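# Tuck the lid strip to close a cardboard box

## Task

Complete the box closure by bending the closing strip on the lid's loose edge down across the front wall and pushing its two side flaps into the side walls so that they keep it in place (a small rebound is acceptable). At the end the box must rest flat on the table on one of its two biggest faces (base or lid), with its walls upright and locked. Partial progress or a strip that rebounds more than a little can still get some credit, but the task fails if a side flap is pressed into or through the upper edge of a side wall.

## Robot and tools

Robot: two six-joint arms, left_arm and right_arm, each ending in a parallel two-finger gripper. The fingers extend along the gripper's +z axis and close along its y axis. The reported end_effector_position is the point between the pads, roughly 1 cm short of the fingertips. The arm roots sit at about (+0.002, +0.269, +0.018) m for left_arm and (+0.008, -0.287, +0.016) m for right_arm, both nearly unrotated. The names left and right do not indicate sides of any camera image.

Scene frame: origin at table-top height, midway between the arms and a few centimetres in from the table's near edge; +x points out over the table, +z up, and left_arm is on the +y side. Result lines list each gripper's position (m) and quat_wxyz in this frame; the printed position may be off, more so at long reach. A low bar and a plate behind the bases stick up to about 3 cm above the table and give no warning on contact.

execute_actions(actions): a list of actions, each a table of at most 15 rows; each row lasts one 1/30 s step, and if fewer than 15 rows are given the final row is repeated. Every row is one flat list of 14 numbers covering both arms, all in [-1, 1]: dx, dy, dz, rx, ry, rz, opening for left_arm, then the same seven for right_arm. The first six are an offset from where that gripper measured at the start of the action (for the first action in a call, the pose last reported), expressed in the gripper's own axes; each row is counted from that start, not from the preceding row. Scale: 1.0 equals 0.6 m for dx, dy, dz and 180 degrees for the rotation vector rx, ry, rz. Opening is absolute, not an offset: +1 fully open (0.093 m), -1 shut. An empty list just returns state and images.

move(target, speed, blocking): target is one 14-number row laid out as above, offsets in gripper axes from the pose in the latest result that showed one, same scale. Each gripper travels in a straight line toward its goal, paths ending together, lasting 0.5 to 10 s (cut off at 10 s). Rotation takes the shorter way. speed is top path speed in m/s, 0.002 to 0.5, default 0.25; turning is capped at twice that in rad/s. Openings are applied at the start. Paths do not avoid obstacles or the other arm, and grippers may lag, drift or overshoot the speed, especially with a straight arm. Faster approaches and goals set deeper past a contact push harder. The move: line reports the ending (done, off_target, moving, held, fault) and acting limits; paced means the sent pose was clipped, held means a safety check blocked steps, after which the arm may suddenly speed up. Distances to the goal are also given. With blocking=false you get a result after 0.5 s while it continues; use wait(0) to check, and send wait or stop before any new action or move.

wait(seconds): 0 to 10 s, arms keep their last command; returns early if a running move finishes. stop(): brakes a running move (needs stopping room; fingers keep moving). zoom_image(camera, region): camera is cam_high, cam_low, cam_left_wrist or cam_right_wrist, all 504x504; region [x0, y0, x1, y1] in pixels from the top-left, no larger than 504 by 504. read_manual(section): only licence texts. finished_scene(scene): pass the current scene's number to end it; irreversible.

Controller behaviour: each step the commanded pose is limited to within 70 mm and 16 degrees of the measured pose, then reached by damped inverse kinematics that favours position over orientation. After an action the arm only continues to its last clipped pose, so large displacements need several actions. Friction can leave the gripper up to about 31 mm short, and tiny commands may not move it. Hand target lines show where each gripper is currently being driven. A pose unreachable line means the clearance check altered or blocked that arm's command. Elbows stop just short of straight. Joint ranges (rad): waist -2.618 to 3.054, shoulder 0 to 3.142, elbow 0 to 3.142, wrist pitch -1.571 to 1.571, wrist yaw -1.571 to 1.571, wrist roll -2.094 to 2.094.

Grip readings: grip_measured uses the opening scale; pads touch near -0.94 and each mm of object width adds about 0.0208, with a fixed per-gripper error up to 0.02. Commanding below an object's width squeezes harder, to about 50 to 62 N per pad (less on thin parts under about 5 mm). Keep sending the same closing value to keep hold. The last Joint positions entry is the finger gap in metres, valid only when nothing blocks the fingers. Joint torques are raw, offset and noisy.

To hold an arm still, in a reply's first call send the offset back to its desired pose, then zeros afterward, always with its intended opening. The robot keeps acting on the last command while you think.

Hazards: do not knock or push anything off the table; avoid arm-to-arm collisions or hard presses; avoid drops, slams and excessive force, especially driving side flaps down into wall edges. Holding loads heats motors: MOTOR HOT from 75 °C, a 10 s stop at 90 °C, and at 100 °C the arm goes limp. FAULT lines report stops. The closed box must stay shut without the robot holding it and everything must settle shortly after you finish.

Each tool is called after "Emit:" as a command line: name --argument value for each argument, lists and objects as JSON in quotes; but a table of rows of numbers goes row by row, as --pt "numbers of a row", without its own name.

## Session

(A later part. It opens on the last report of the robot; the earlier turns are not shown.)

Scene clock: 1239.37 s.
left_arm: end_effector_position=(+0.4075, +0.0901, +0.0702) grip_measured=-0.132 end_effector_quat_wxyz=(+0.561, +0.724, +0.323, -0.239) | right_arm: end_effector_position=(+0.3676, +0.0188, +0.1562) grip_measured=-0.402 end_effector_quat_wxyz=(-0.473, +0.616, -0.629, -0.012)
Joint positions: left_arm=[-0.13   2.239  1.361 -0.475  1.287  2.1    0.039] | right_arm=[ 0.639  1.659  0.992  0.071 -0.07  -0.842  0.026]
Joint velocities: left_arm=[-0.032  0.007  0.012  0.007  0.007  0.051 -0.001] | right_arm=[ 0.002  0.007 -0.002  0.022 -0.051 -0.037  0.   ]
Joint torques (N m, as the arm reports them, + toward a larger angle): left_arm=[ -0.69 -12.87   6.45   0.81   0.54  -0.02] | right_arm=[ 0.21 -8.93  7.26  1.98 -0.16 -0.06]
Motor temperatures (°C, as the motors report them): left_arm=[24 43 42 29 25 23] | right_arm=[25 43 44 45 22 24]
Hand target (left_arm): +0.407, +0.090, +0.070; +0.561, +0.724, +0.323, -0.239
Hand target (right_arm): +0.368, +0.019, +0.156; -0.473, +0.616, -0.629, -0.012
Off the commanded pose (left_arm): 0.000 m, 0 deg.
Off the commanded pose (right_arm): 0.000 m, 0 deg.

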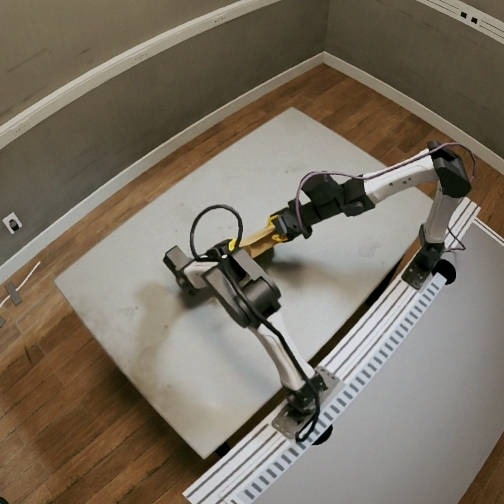

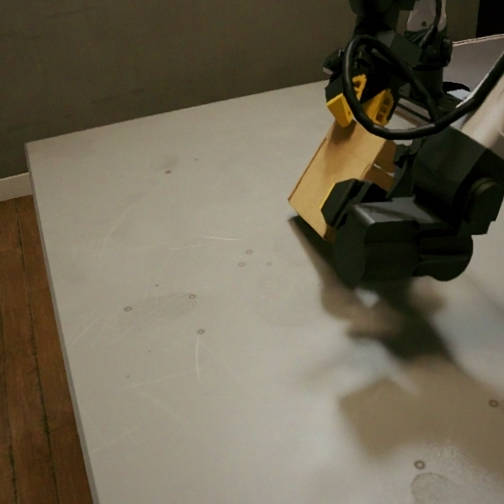

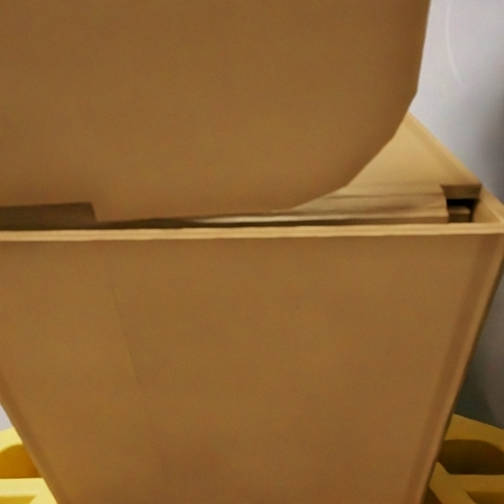

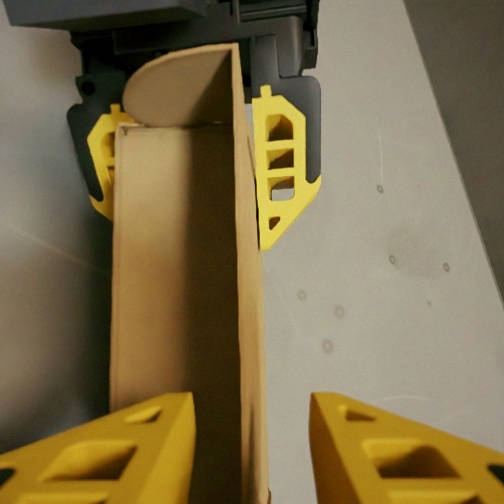

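Emit:
execute_actions --actions '[[[0,0,0,0,0,0,-0.14, 0,0,0,0,0,0,1]]]'

Emit:
move --target '[0,0,0,0,0,0,-0.14, 0.101,-0.0,-0.072,0,0,0,1]' --speed 0.05

Scene clock: 1251.90 s.
left_arm: end_effector_position=(+0.4075, +0.0901, +0.0702) grip_measured=-0.132 end_effector_quat_wxyz=(+0.561, +0.724, +0.323, -0.239) | right_arm: end_effector_position=(+0.3676, +0.0188, +0.1562) grip_measured=+1.000 end_effector_quat_wxyz=(-0.473, +0.616, -0.629, -0.012)
Joint positions: left_arm=[-0.13   2.239  1.361 -0.475  1.287  2.1    0.039] | right_arm=[ 0.639  1.659  0.992  0.071 -0.07  -0.842  0.093]
Joint velocities: left_arm=[ 0.007 -0.007 -0.002 -0.037 -0.022 -0.066 -0.001] | right_arm=[-0.012 -0.022 -0.017 -0.022  0.022  0.007  0.   ]
Joint torques (N m, as the arm reports them, + toward a larger angle): left_arm=[ -0.69 -12.71   6.44   0.81   0.58   0.02] | right_arm=[ 0.28 -9.    7.1   2.   -0.13 -0.04]
Motor temperatures (°C, as the motors report them): left_arm=[24 45 41 28 25 23] | right_arm=[25 43 44 45 22 24]
Hand target (left_arm): +0.407, +0.090, +0.070; +0.561, +0.724, +0.323, -0.239
Hand target (right_arm): +0.368, +0.019, +0.156; -0.473, +0.616, -0.629, -0.012
Off the commanded pose (left_arm): 0.000 m, 0 deg.
Off the commanded pose (right_arm): 0.000 m, 0 deg.

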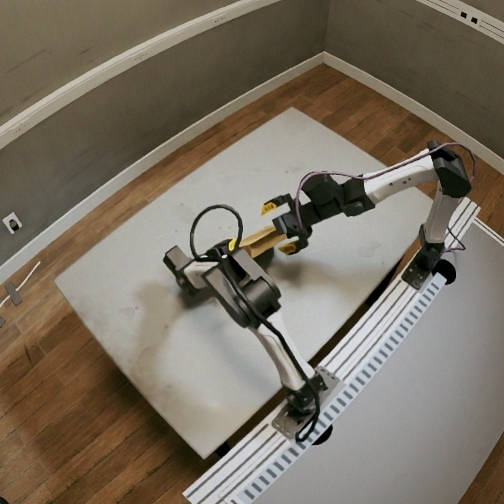

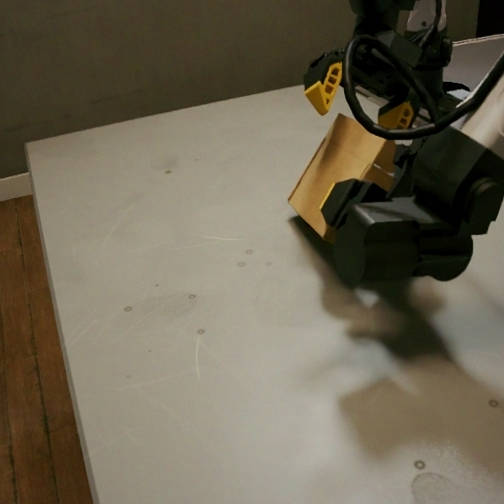

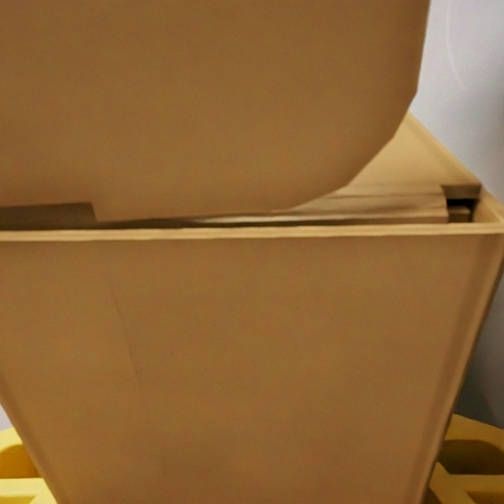

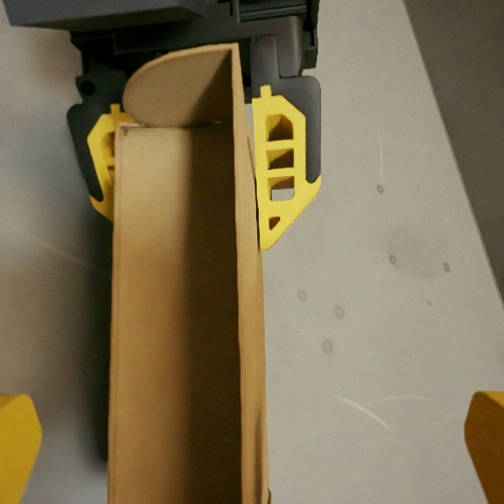

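Scene clock: 1253.67 s.
left_arm: end_effector_position=(+0.4075, +0.0901, +0.0702) grip_measured=-0.132 end_effector_quat_wxyz=(+0.561, +0.724, +0.323, -0.239) | right_arm: end_effector_position=(+0.3634, -0.0504, +0.1523) grip_measured=+1.000 end_effector_quat_wxyz=(-0.479, +0.612, -0.629, -0.004)
Joint positions: left_arm=[-0.13   2.239  1.361 -0.475  1.287  2.1    0.039] | right_arm=[ 0.471  1.496  0.812  0.09  -0.195 -0.937  0.093]
Joint velocities: left_arm=[-0.012 -0.007  0.017 -0.022 -0.051 -0.037 -0.001] | right_arm=[ 0.007  0.007  0.002 -0.051 -0.051  0.081  0.   ]
Joint torques (N m, as the arm reports them, + toward a larger angle): left_arm=[ -0.63 -12.83   6.3    0.76   0.56   0.01] | right_arm=[-0.34 -8.17  5.28  2.   -0.36 -0.07]
Motor temperatures (°C, as the motors report them): left_arm=[24 45 41 28 25 23] | right_arm=[25 43 44 45 22 24]
Hand target (left_arm): +0.407, +0.090, +0.070; +0.561, +0.724, +0.323, -0.239
Hand target (right_arm): +0.357, -0.054, +0.144; -0.472, +0.617, -0.629, -0.010
Off the commanded pose (left_arm): 0.000 m, 0 deg.
Off the commanded pose (right_arm): 0.013 m, 1 deg.
move: off_target (right_arm)

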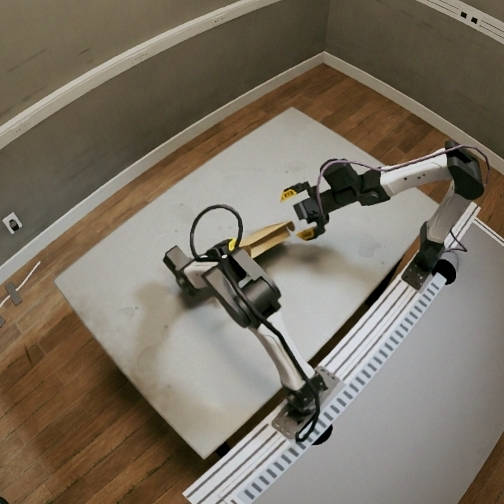

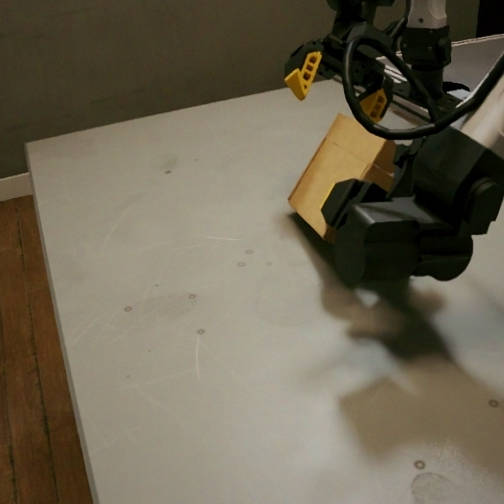

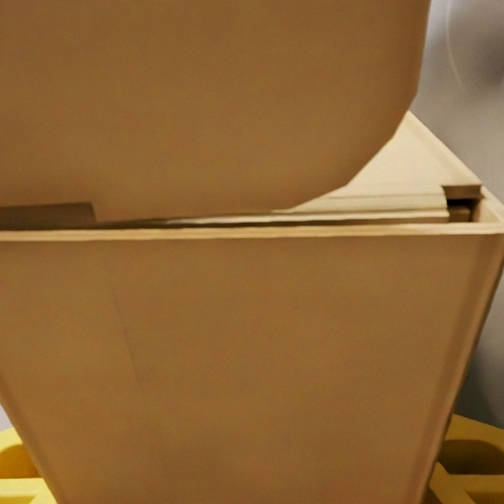

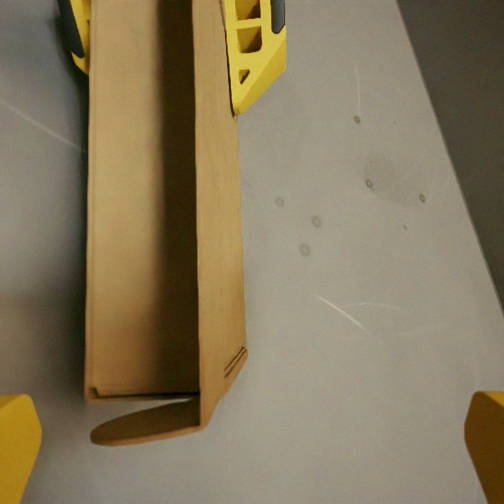

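Emit:
move --target '[0,0,0,0,0,0,-0.14, 0.077,0.03,0.007,0,0,0,1]' --speed 0.05

Emit:
execute_actions --actions '[[[0,0,0,0,0,0,-0.14, 0,0,0,0,0,0,-0.4]],[[0,0,0,0,0,0,-0.14, 0,0,0,0,0,0,-0.4]]]'

Scene clock: 1267.27 s.
left_arm: end_effector_position=(+0.4075, +0.0901, +0.0702) grip_measured=-0.132 end_effector_quat_wxyz=(+0.561, +0.724, +0.323, -0.239) | right_arm: end_effector_position=(+0.3679, -0.0768, +0.1275) grip_measured=+1.000 end_effector_quat_wxyz=(-0.491, +0.606, -0.625, +0.005)
Joint positions: left_arm=[-0.13   2.239  1.361 -0.475  1.287  2.1    0.039] | right_arm=[ 0.385  1.512  0.694  0.245 -0.256 -0.985  0.093]
Joint velocities: left_arm=[-0.032  0.007  0.002  0.037 -0.037 -0.066 -0.   ] | right_arm=[-0.012 -0.002  0.002  0.022 -0.022 -0.081  0.   ]
Joint torques (N m, as the arm reports them, + toward a larger angle): left_arm=[ -0.66 -12.77   6.44   0.79   0.58   0.  ] | right_arm=[-0.42 -5.69  5.09  2.01 -0.33 -0.1 ]
Motor temperatures (°C, as the motors report them): left_arm=[24 47 41 28 25 23] | right_arm=[25 43 43 45 22 24]
Hand target (left_arm): +0.407, +0.090, +0.070; +0.561, +0.724, +0.323, -0.239
Hand target (right_arm): +0.362, -0.080, +0.112; -0.478, +0.612, -0.630, -0.003
Off the commanded pose (left_arm): 0.000 m, 0 deg.
Off the commanded pose (right_arm): 0.017 m, 2 deg.
move: off_target (right_arm)

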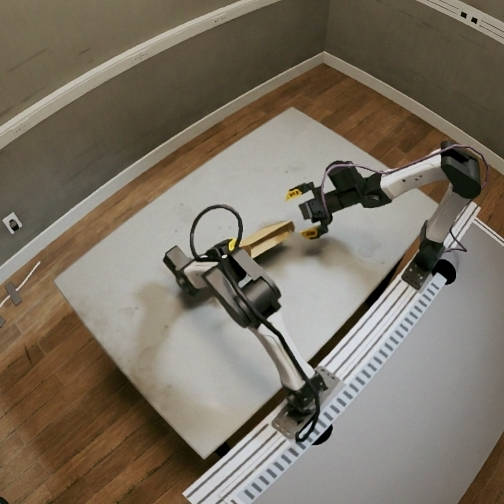

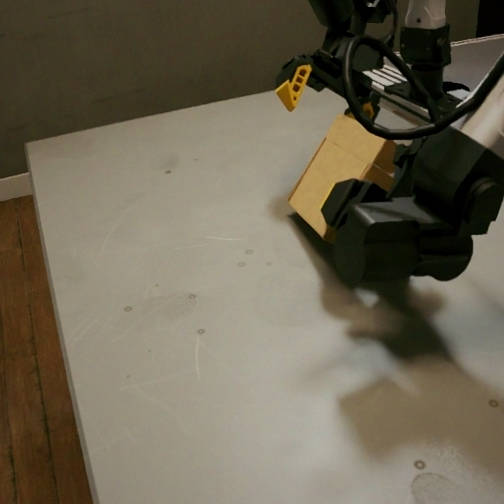

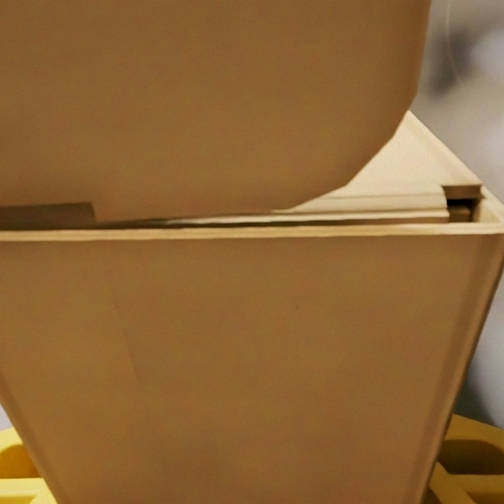

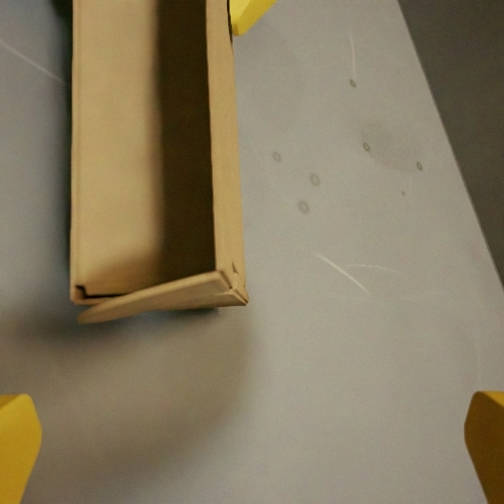

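Scene clock: 1268.27 s.
left_arm: end_effector_position=(+0.4075, +0.0901, +0.0702) grip_measured=-0.132 end_effector_quat_wxyz=(+0.561, +0.724, +0.323, -0.239) | right_arm: end_effector_position=(+0.3680, -0.0767, +0.1276) grip_measured=-0.398 end_effector_quat_wxyz=(-0.492, +0.606, -0.625, +0.005)
Joint positions: left_arm=[-0.13   2.239  1.361 -0.475  1.287  2.1    0.039] | right_arm=[ 0.385  1.512  0.694  0.246 -0.256 -0.985  0.026]
Joint velocities: left_arm=[-0.007  0.022 -0.002 -0.095  0.022 -0.022  0.001] | right_arm=[-0.012 -0.017 -0.012  0.007 -0.022 -0.022  0.001]
Joint torques (N m, as the arm reports them, + toward a larger angle): left_arm=[ -0.67 -12.68   6.42   0.79   0.56  -0.02] | right_arm=[ 0.31 -7.02  6.86  2.   -0.22 -0.05]
Motor temperatures (°C, as the motors report them): left_arm=[24 47 41 28 25 23] | right_arm=[25 43 43 45 22 24]
Hand target (left_arm): +0.407, +0.090, +0.070; +0.561, +0.724, +0.323, -0.239
Hand target (right_arm): +0.368, -0.077, +0.128; -0.492, +0.606, -0.625, +0.005
Off the commanded pose (left_arm): 0.000 m, 0 deg.
Off the commanded pose (right_arm): 0.000 m, 0 deg.

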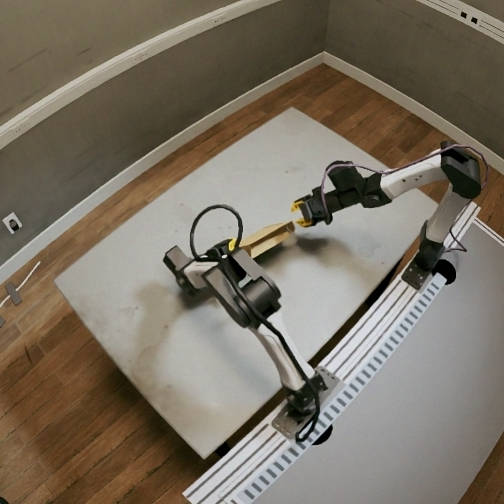

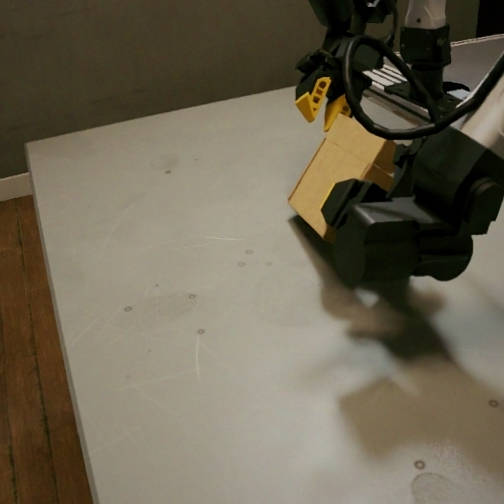

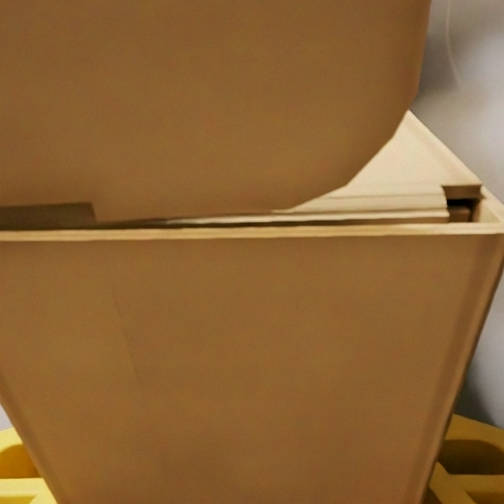

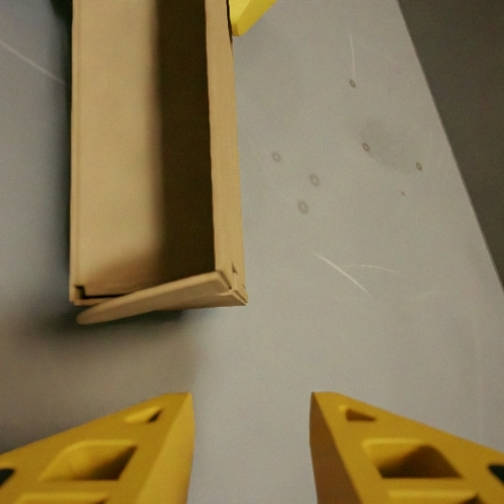

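Emit:
move --target '[0,0,0,0,0,0,-0.14, -0.03,0.02,0.033,0,0,0,-0.4]' --speed 0.03

Scene clock: 1274.97 s.
left_arm: end_effector_position=(+0.4075, +0.0902, +0.0700) grip_measured=-0.132 end_effector_quat_wxyz=(+0.560, +0.724, +0.323, -0.239) | right_arm: end_effector_position=(+0.3625, -0.0547, +0.1183) grip_measured=-0.398 end_effector_quat_wxyz=(-0.489, +0.606, -0.627, +0.002)
Joint positions: left_arm=[-0.13   2.239  1.361 -0.475  1.286  2.1    0.039] | right_arm=[ 0.461  1.56   0.694  0.296 -0.194 -0.941  0.026]
Joint velocities: left_arm=[ 0.002 -0.027 -0.022 -0.037 -0.051  0.007  0.   ] | right_arm=[-0.002  0.002 -0.002 -0.022 -0.037 -0.007  0.   ]
Joint torques (N m, as the arm reports them, + toward a larger angle): left_arm=[ -0.81 -12.77   6.25   0.78   0.6    0.02] | right_arm=[ 1.33 -6.08  7.97  2.04 -0.13  0.04]
Motor temperatures (°C, as the motors report them): left_arm=[24 48 41 28 25 23] | right_arm=[25 42 43 45 22 24]
Hand target (left_arm): +0.407, +0.090, +0.070; +0.561, +0.724, +0.323, -0.239
Hand target (right_arm): +0.366, -0.048, +0.121; -0.492, +0.605, -0.625, +0.003
Off the commanded pose (left_arm): 0.000 m, 0 deg.
Off the commanded pose (right_arm): 0.009 m, 0 deg.
move: done

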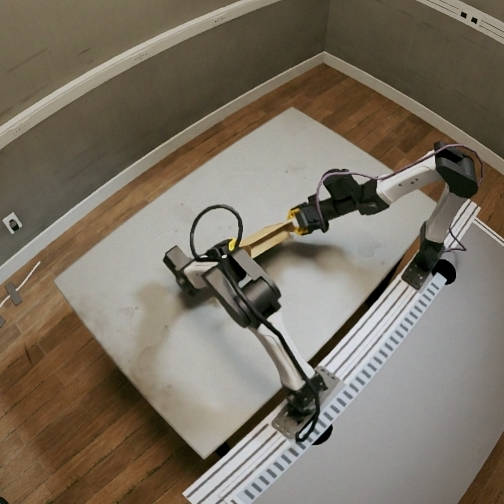

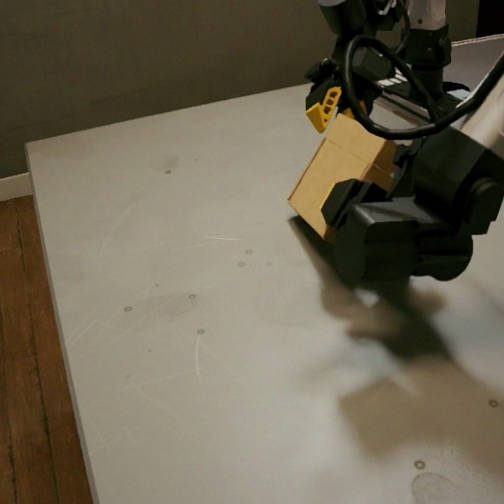

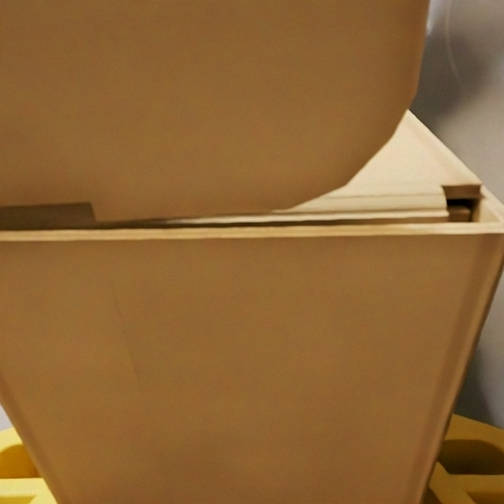

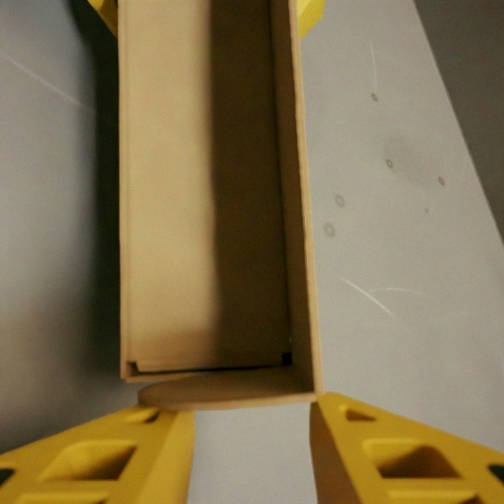

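Emit:
move --target '[0,0,0,0,0,0,-0.14, -0.03,-0.012,0.022,0,0,0,-0.35]' --speed 0.02

Scene clock: 1280.80 s.
left_arm: end_effector_position=(+0.4076, +0.0903, +0.0696) grip_measured=-0.132 end_effector_quat_wxyz=(+0.560, +0.725, +0.323, -0.238) | right_arm: end_effector_position=(+0.3713, -0.0422, +0.1279) grip_measured=-0.352 end_effector_quat_wxyz=(-0.494, +0.603, -0.626, +0.006)
Joint positions: left_arm=[-0.13   2.239  1.361 -0.475  1.283  2.1    0.039] | right_arm=[ 0.488  1.588  0.754  0.279 -0.165 -0.923  0.028]
Joint velocities: left_arm=[ 0.007 -0.002 -0.017  0.037 -0.051 -0.037  0.   ] | right_arm=[-0.007 -0.007  0.012  0.007 -0.037 -0.051 -0.001]
Joint torques (N m, as the arm reports them, + toward a larger angle): left_arm=[ -0.57 -12.74   6.4    0.79   0.61   0.02] | right_arm=[ 1.67 -6.36  8.12  1.86 -0.14  0.03]
Motor temperatures (°C, as the motors report them): left_arm=[24 48 41 27 25 23] | right_arm=[25 41 44 45 22 24]
Hand target (left_arm): +0.408, +0.090, +0.070; +0.561, +0.724, +0.323, -0.239
Hand target (right_arm): +0.372, -0.035, +0.126; -0.489, +0.606, -0.627, +0.002
Off the commanded pose (left_arm): 0.000 m, 0 deg.
Off the commanded pose (right_arm): 0.007 m, 1 deg.
move: done

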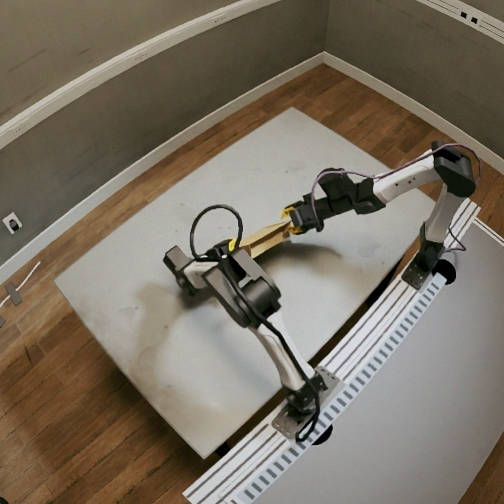

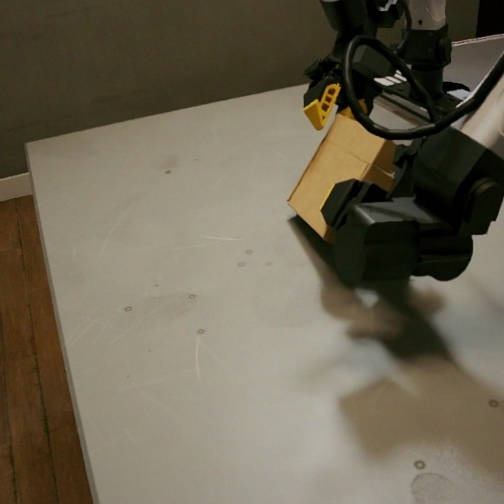

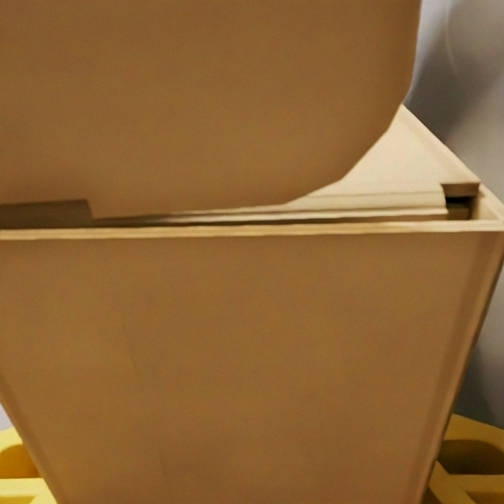

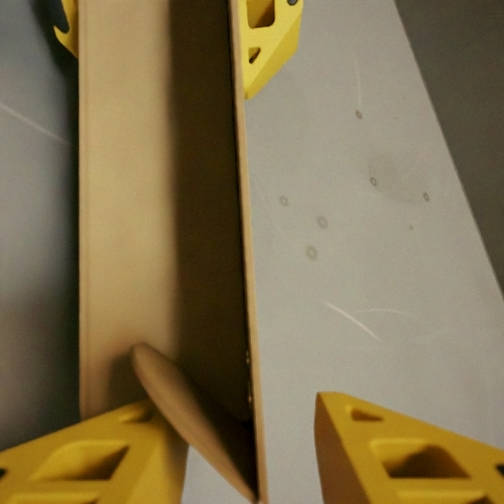

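Emit:
move --target '[0,0,0,0,0,0,-0.14, -0.02,0,0.014,0,0,0,-0.4]' --speed 0.02

Scene clock: 1285.53 s.
left_arm: end_effector_position=(+0.4076, +0.0903, +0.0695) grip_measured=-0.132 end_effector_quat_wxyz=(+0.559, +0.725, +0.324, -0.238) | right_arm: end_effector_position=(+0.3729, -0.0371, +0.1299) grip_measured=-0.398 end_effector_quat_wxyz=(-0.495, +0.600, -0.629, +0.010)
Joint positions: left_arm=[-0.13   2.239  1.361 -0.475  1.283  2.1    0.039] | right_arm=[ 0.506  1.597  0.77   0.278 -0.138 -0.91   0.026]
Joint velocities: left_arm=[ 0.002  0.007 -0.002 -0.022 -0.095 -0.022 -0.002] | right_arm=[-0.002 -0.017  0.002  0.037 -0.037 -0.095 -0.   ]
Joint torques (N m, as the arm reports them, + toward a larger angle): left_arm=[ -0.57 -12.91   6.47   0.8    0.57   0.03] | right_arm=[ 1.71 -6.47  8.26  1.98 -0.16 -0.01]
Motor temperatures (°C, as the motors report them): left_arm=[24 48 41 27 25 23] | right_arm=[25 41 44 45 22 24]
Hand target (left_arm): +0.408, +0.090, +0.070; +0.560, +0.725, +0.323, -0.238
Hand target (right_arm): +0.373, -0.028, +0.131; -0.494, +0.603, -0.626, +0.005
Off the commanded pose (left_arm): 0.000 m, 0 deg.
Off the commanded pose (right_arm): 0.009 m, 1 deg.
move: done

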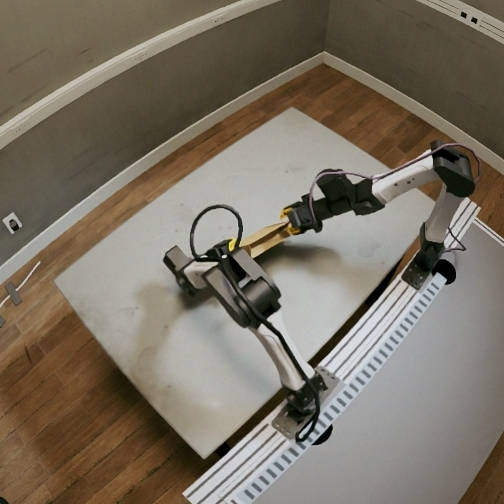

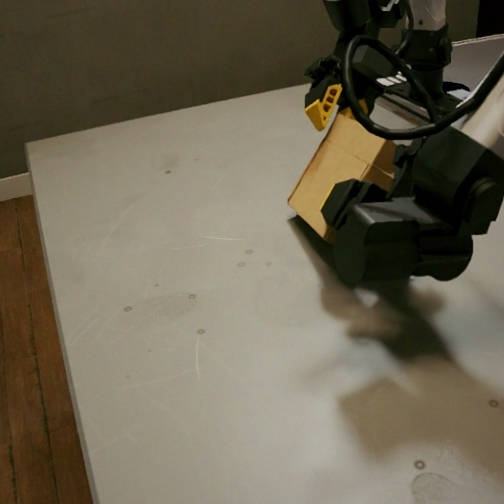

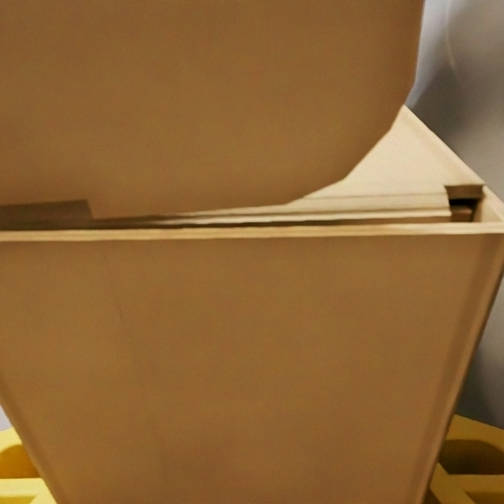

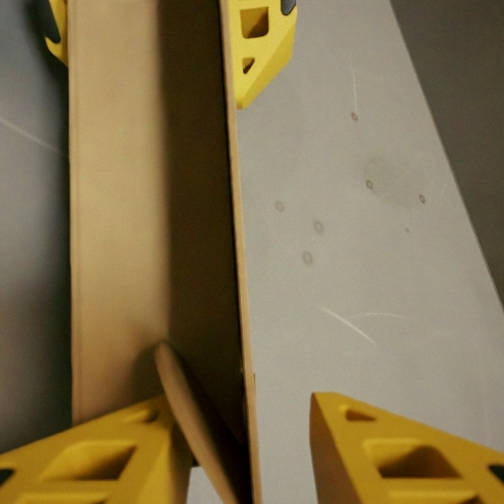

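Emit:
execute_actions --actions '[[[0,0,0,0,0,0,-0.14, 0,0,0,0,0,0,-0.1]],[[0,0,0,0,0,0,-0.14, 0,0,0,0,0,0,0.4]],[[0,0,0,0,0,0,-0.14, 0,0,0,0,0,0,1]]]'

Emit:
move --target '[0,0,0,0,0,0,-0.14, 0.05,0,-0.06,0,0,0,1]' --speed 0.05

Scene clock: 1292.57 s.
left_arm: end_effector_position=(+0.4076, +0.0903, +0.0695) grip_measured=-0.132 end_effector_quat_wxyz=(+0.559, +0.725, +0.324, -0.238) | right_arm: end_effector_position=(+0.3729, -0.0371, +0.1299) grip_measured=+1.000 end_effector_quat_wxyz=(-0.495, +0.600, -0.629, +0.010)
Joint positions: left_arm=[-0.13   2.239  1.361 -0.475  1.283  2.1    0.039] | right_arm=[ 0.506  1.597  0.77   0.278 -0.138 -0.91   0.093]
Joint velocities: left_arm=[-0.002 -0.012 -0.002 -0.037 -0.007  0.037  0.   ] | right_arm=[-0.007  0.002  0.007 -0.022  0.037 -0.066  0.   ]
Joint torques (N m, as the arm reports them, + toward a larger angle): left_arm=[ -0.65 -12.75   6.31   0.8    0.56  -0.01] | right_arm=[ 0.3  -7.94  6.72  2.03 -0.17 -0.05]
Motor temperatures (°C, as the motors report them): left_arm=[24 49 41 27 25 23] | right_arm=[25 41 45 45 22 24]
Hand target (left_arm): +0.408, +0.090, +0.069; +0.559, +0.725, +0.324, -0.238
Hand target (right_arm): +0.373, -0.037, +0.130; -0.495, +0.600, -0.629, +0.010
Off the commanded pose (left_arm): 0.000 m, 0 deg.
Off the commanded pose (right_arm): 0.000 m, 0 deg.

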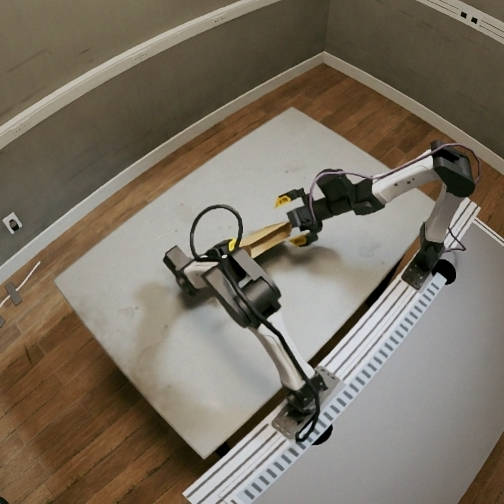

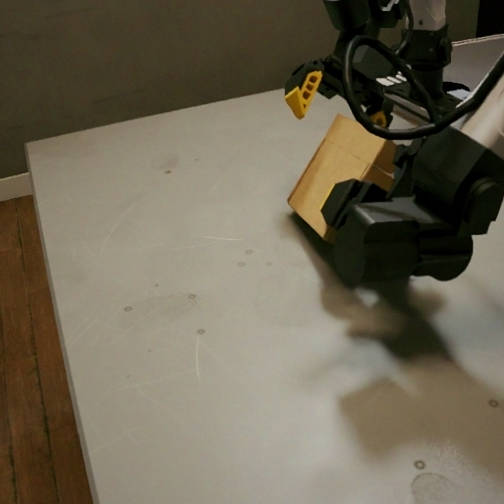

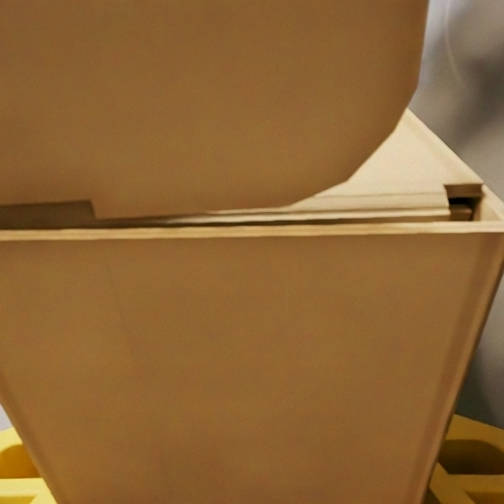

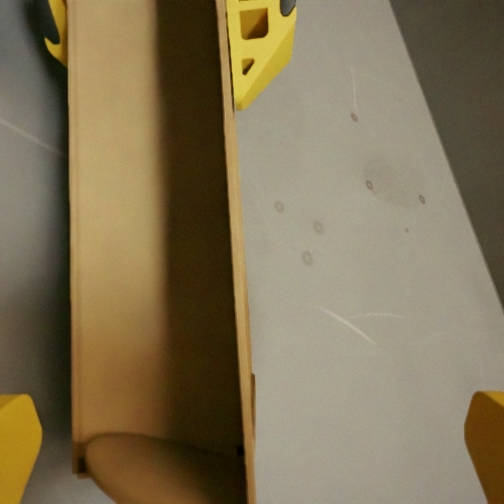

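Scene clock: 1293.80 s.
left_arm: end_effector_position=(+0.4076, +0.0903, +0.0695) grip_measured=-0.132 end_effector_quat_wxyz=(+0.559, +0.725, +0.324, -0.238) | right_arm: end_effector_position=(+0.3677, -0.0764, +0.1443) grip_measured=+1.000 end_effector_quat_wxyz=(-0.511, +0.591, -0.623, +0.020)
Joint positions: left_arm=[-0.13   2.239  1.361 -0.475  1.283  2.1    0.039] | right_arm=[ 0.404  1.466  0.681  0.268 -0.214 -0.962  0.093]
Joint velocities: left_arm=[-0.012  0.022 -0.002  0.022 -0.007 -0.051  0.   ] | right_arm=[ 0.007  0.012  0.012 -0.007 -0.007 -0.081  0.   ]
Joint torques (N m, as the arm reports them, + toward a larger angle): left_arm=[ -0.73 -12.81   6.47   0.81   0.56   0.  ] | right_arm=[-0.41 -7.57  4.96  1.81 -0.33 -0.13]
Motor temperatures (°C, as the motors report them): left_arm=[24 49 41 27 25 23] | right_arm=[25 41 44 45 22 24]
Hand target (left_arm): +0.408, +0.090, +0.069; +0.559, +0.725, +0.324, -0.238
Hand target (right_arm): +0.358, -0.081, +0.131; -0.494, +0.600, -0.629, +0.011
Off the commanded pose (left_arm): 0.000 m, 0 deg.
Off the commanded pose (right_arm): 0.019 m, 3 deg.
move: off_target (right_arm)

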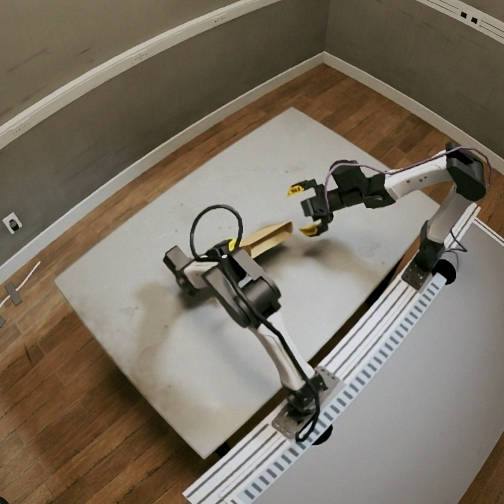

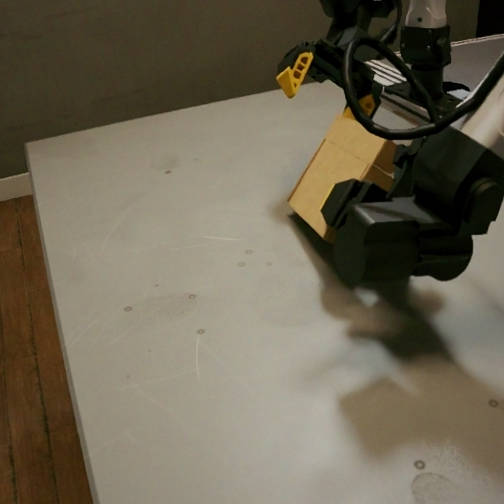

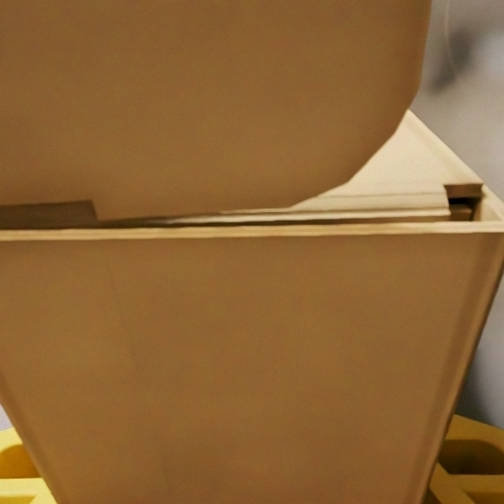

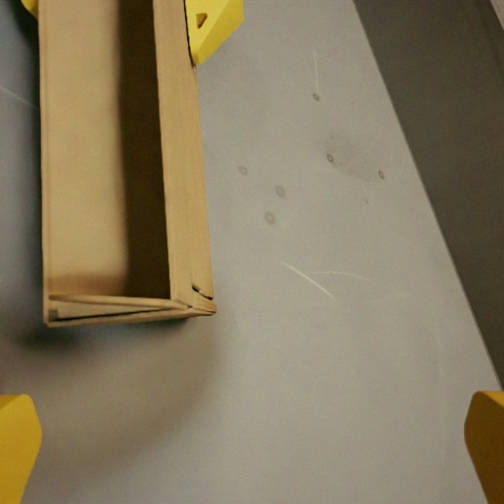

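Emit:
wait --seconds 10

Emit:
zoom_image --camera "cam_right_wrist" --region '[20, 240, 240, 360]'

Scene clock: 1308.97 s.
left_arm: end_effector_position=(+0.4076, +0.0903, +0.0695) grip_measured=-0.132 end_effector_quat_wxyz=(+0.559, +0.725, +0.324, -0.238) | right_arm: end_effector_position=(+0.3673, -0.0761, +0.1440) grip_measured=+1.000 end_effector_quat_wxyz=(-0.511, +0.593, -0.622, +0.019)
Joint positions: left_arm=[-0.13   2.239  1.361 -0.475  1.283  2.1    0.039] | right_arm=[ 0.404  1.466  0.681  0.267 -0.217 -0.964  0.093]
Joint velocities: left_arm=[ 0.007 -0.012 -0.017 -0.095 -0.007  0.007  0.001] | right_arm=[-0.002 -0.002 -0.012 -0.022  0.007 -0.022  0.   ]
Joint torques (N m, as the arm reports them, + toward a larger angle): left_arm=[ -0.58 -12.87   6.38   0.78   0.56   0.  ] | right_arm=[-0.33 -7.42  5.14  1.82 -0.34 -0.11]
Motor temperatures (°C, as the motors report them): left_arm=[24 50 41 27 25 23] | right_arm=[25 41 43 45 22 24]
Hand target (left_arm): +0.408, +0.090, +0.069; +0.559, +0.725, +0.324, -0.238
Hand target (right_arm): +0.358, -0.081, +0.131; -0.494, +0.600, -0.629, +0.011
Off the commanded pose (left_arm): 0.000 m, 0 deg.
Off the commanded pose (right_arm): 0.018 m, 2 deg.
wait: 8.77 of 10 s (the call's time ran out); at rest from the start

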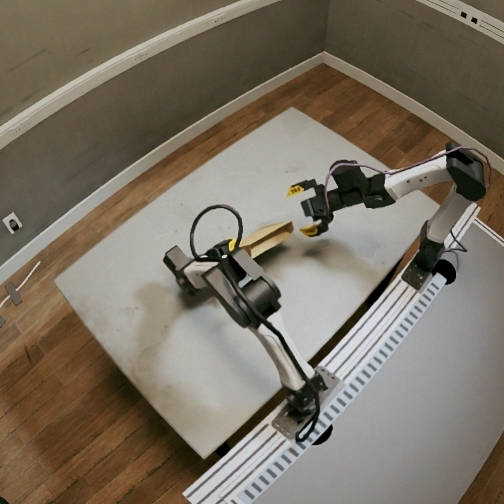

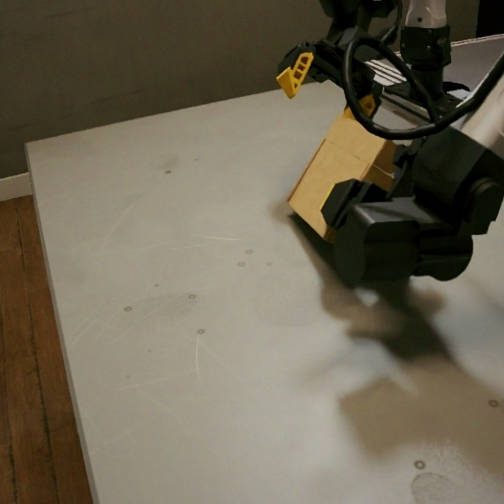

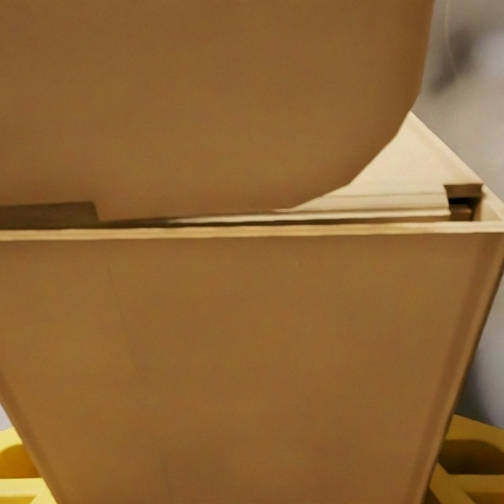

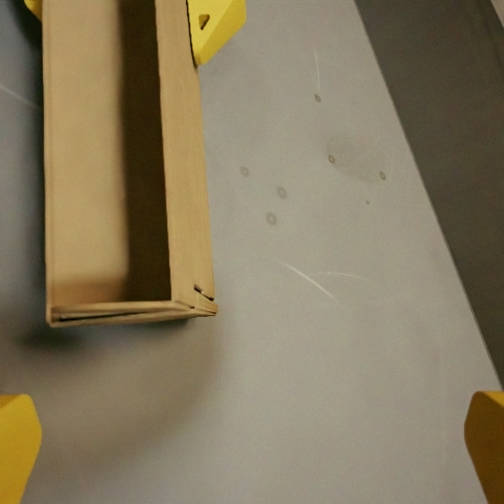

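Region (20, 240, 240, 360) of cam_right_wrist's 504x504 image, scaled by 2.291, with more detail than that image has; it fills the top 275 rows of this view, and the rest is white.

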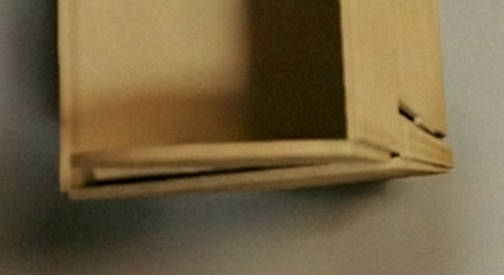

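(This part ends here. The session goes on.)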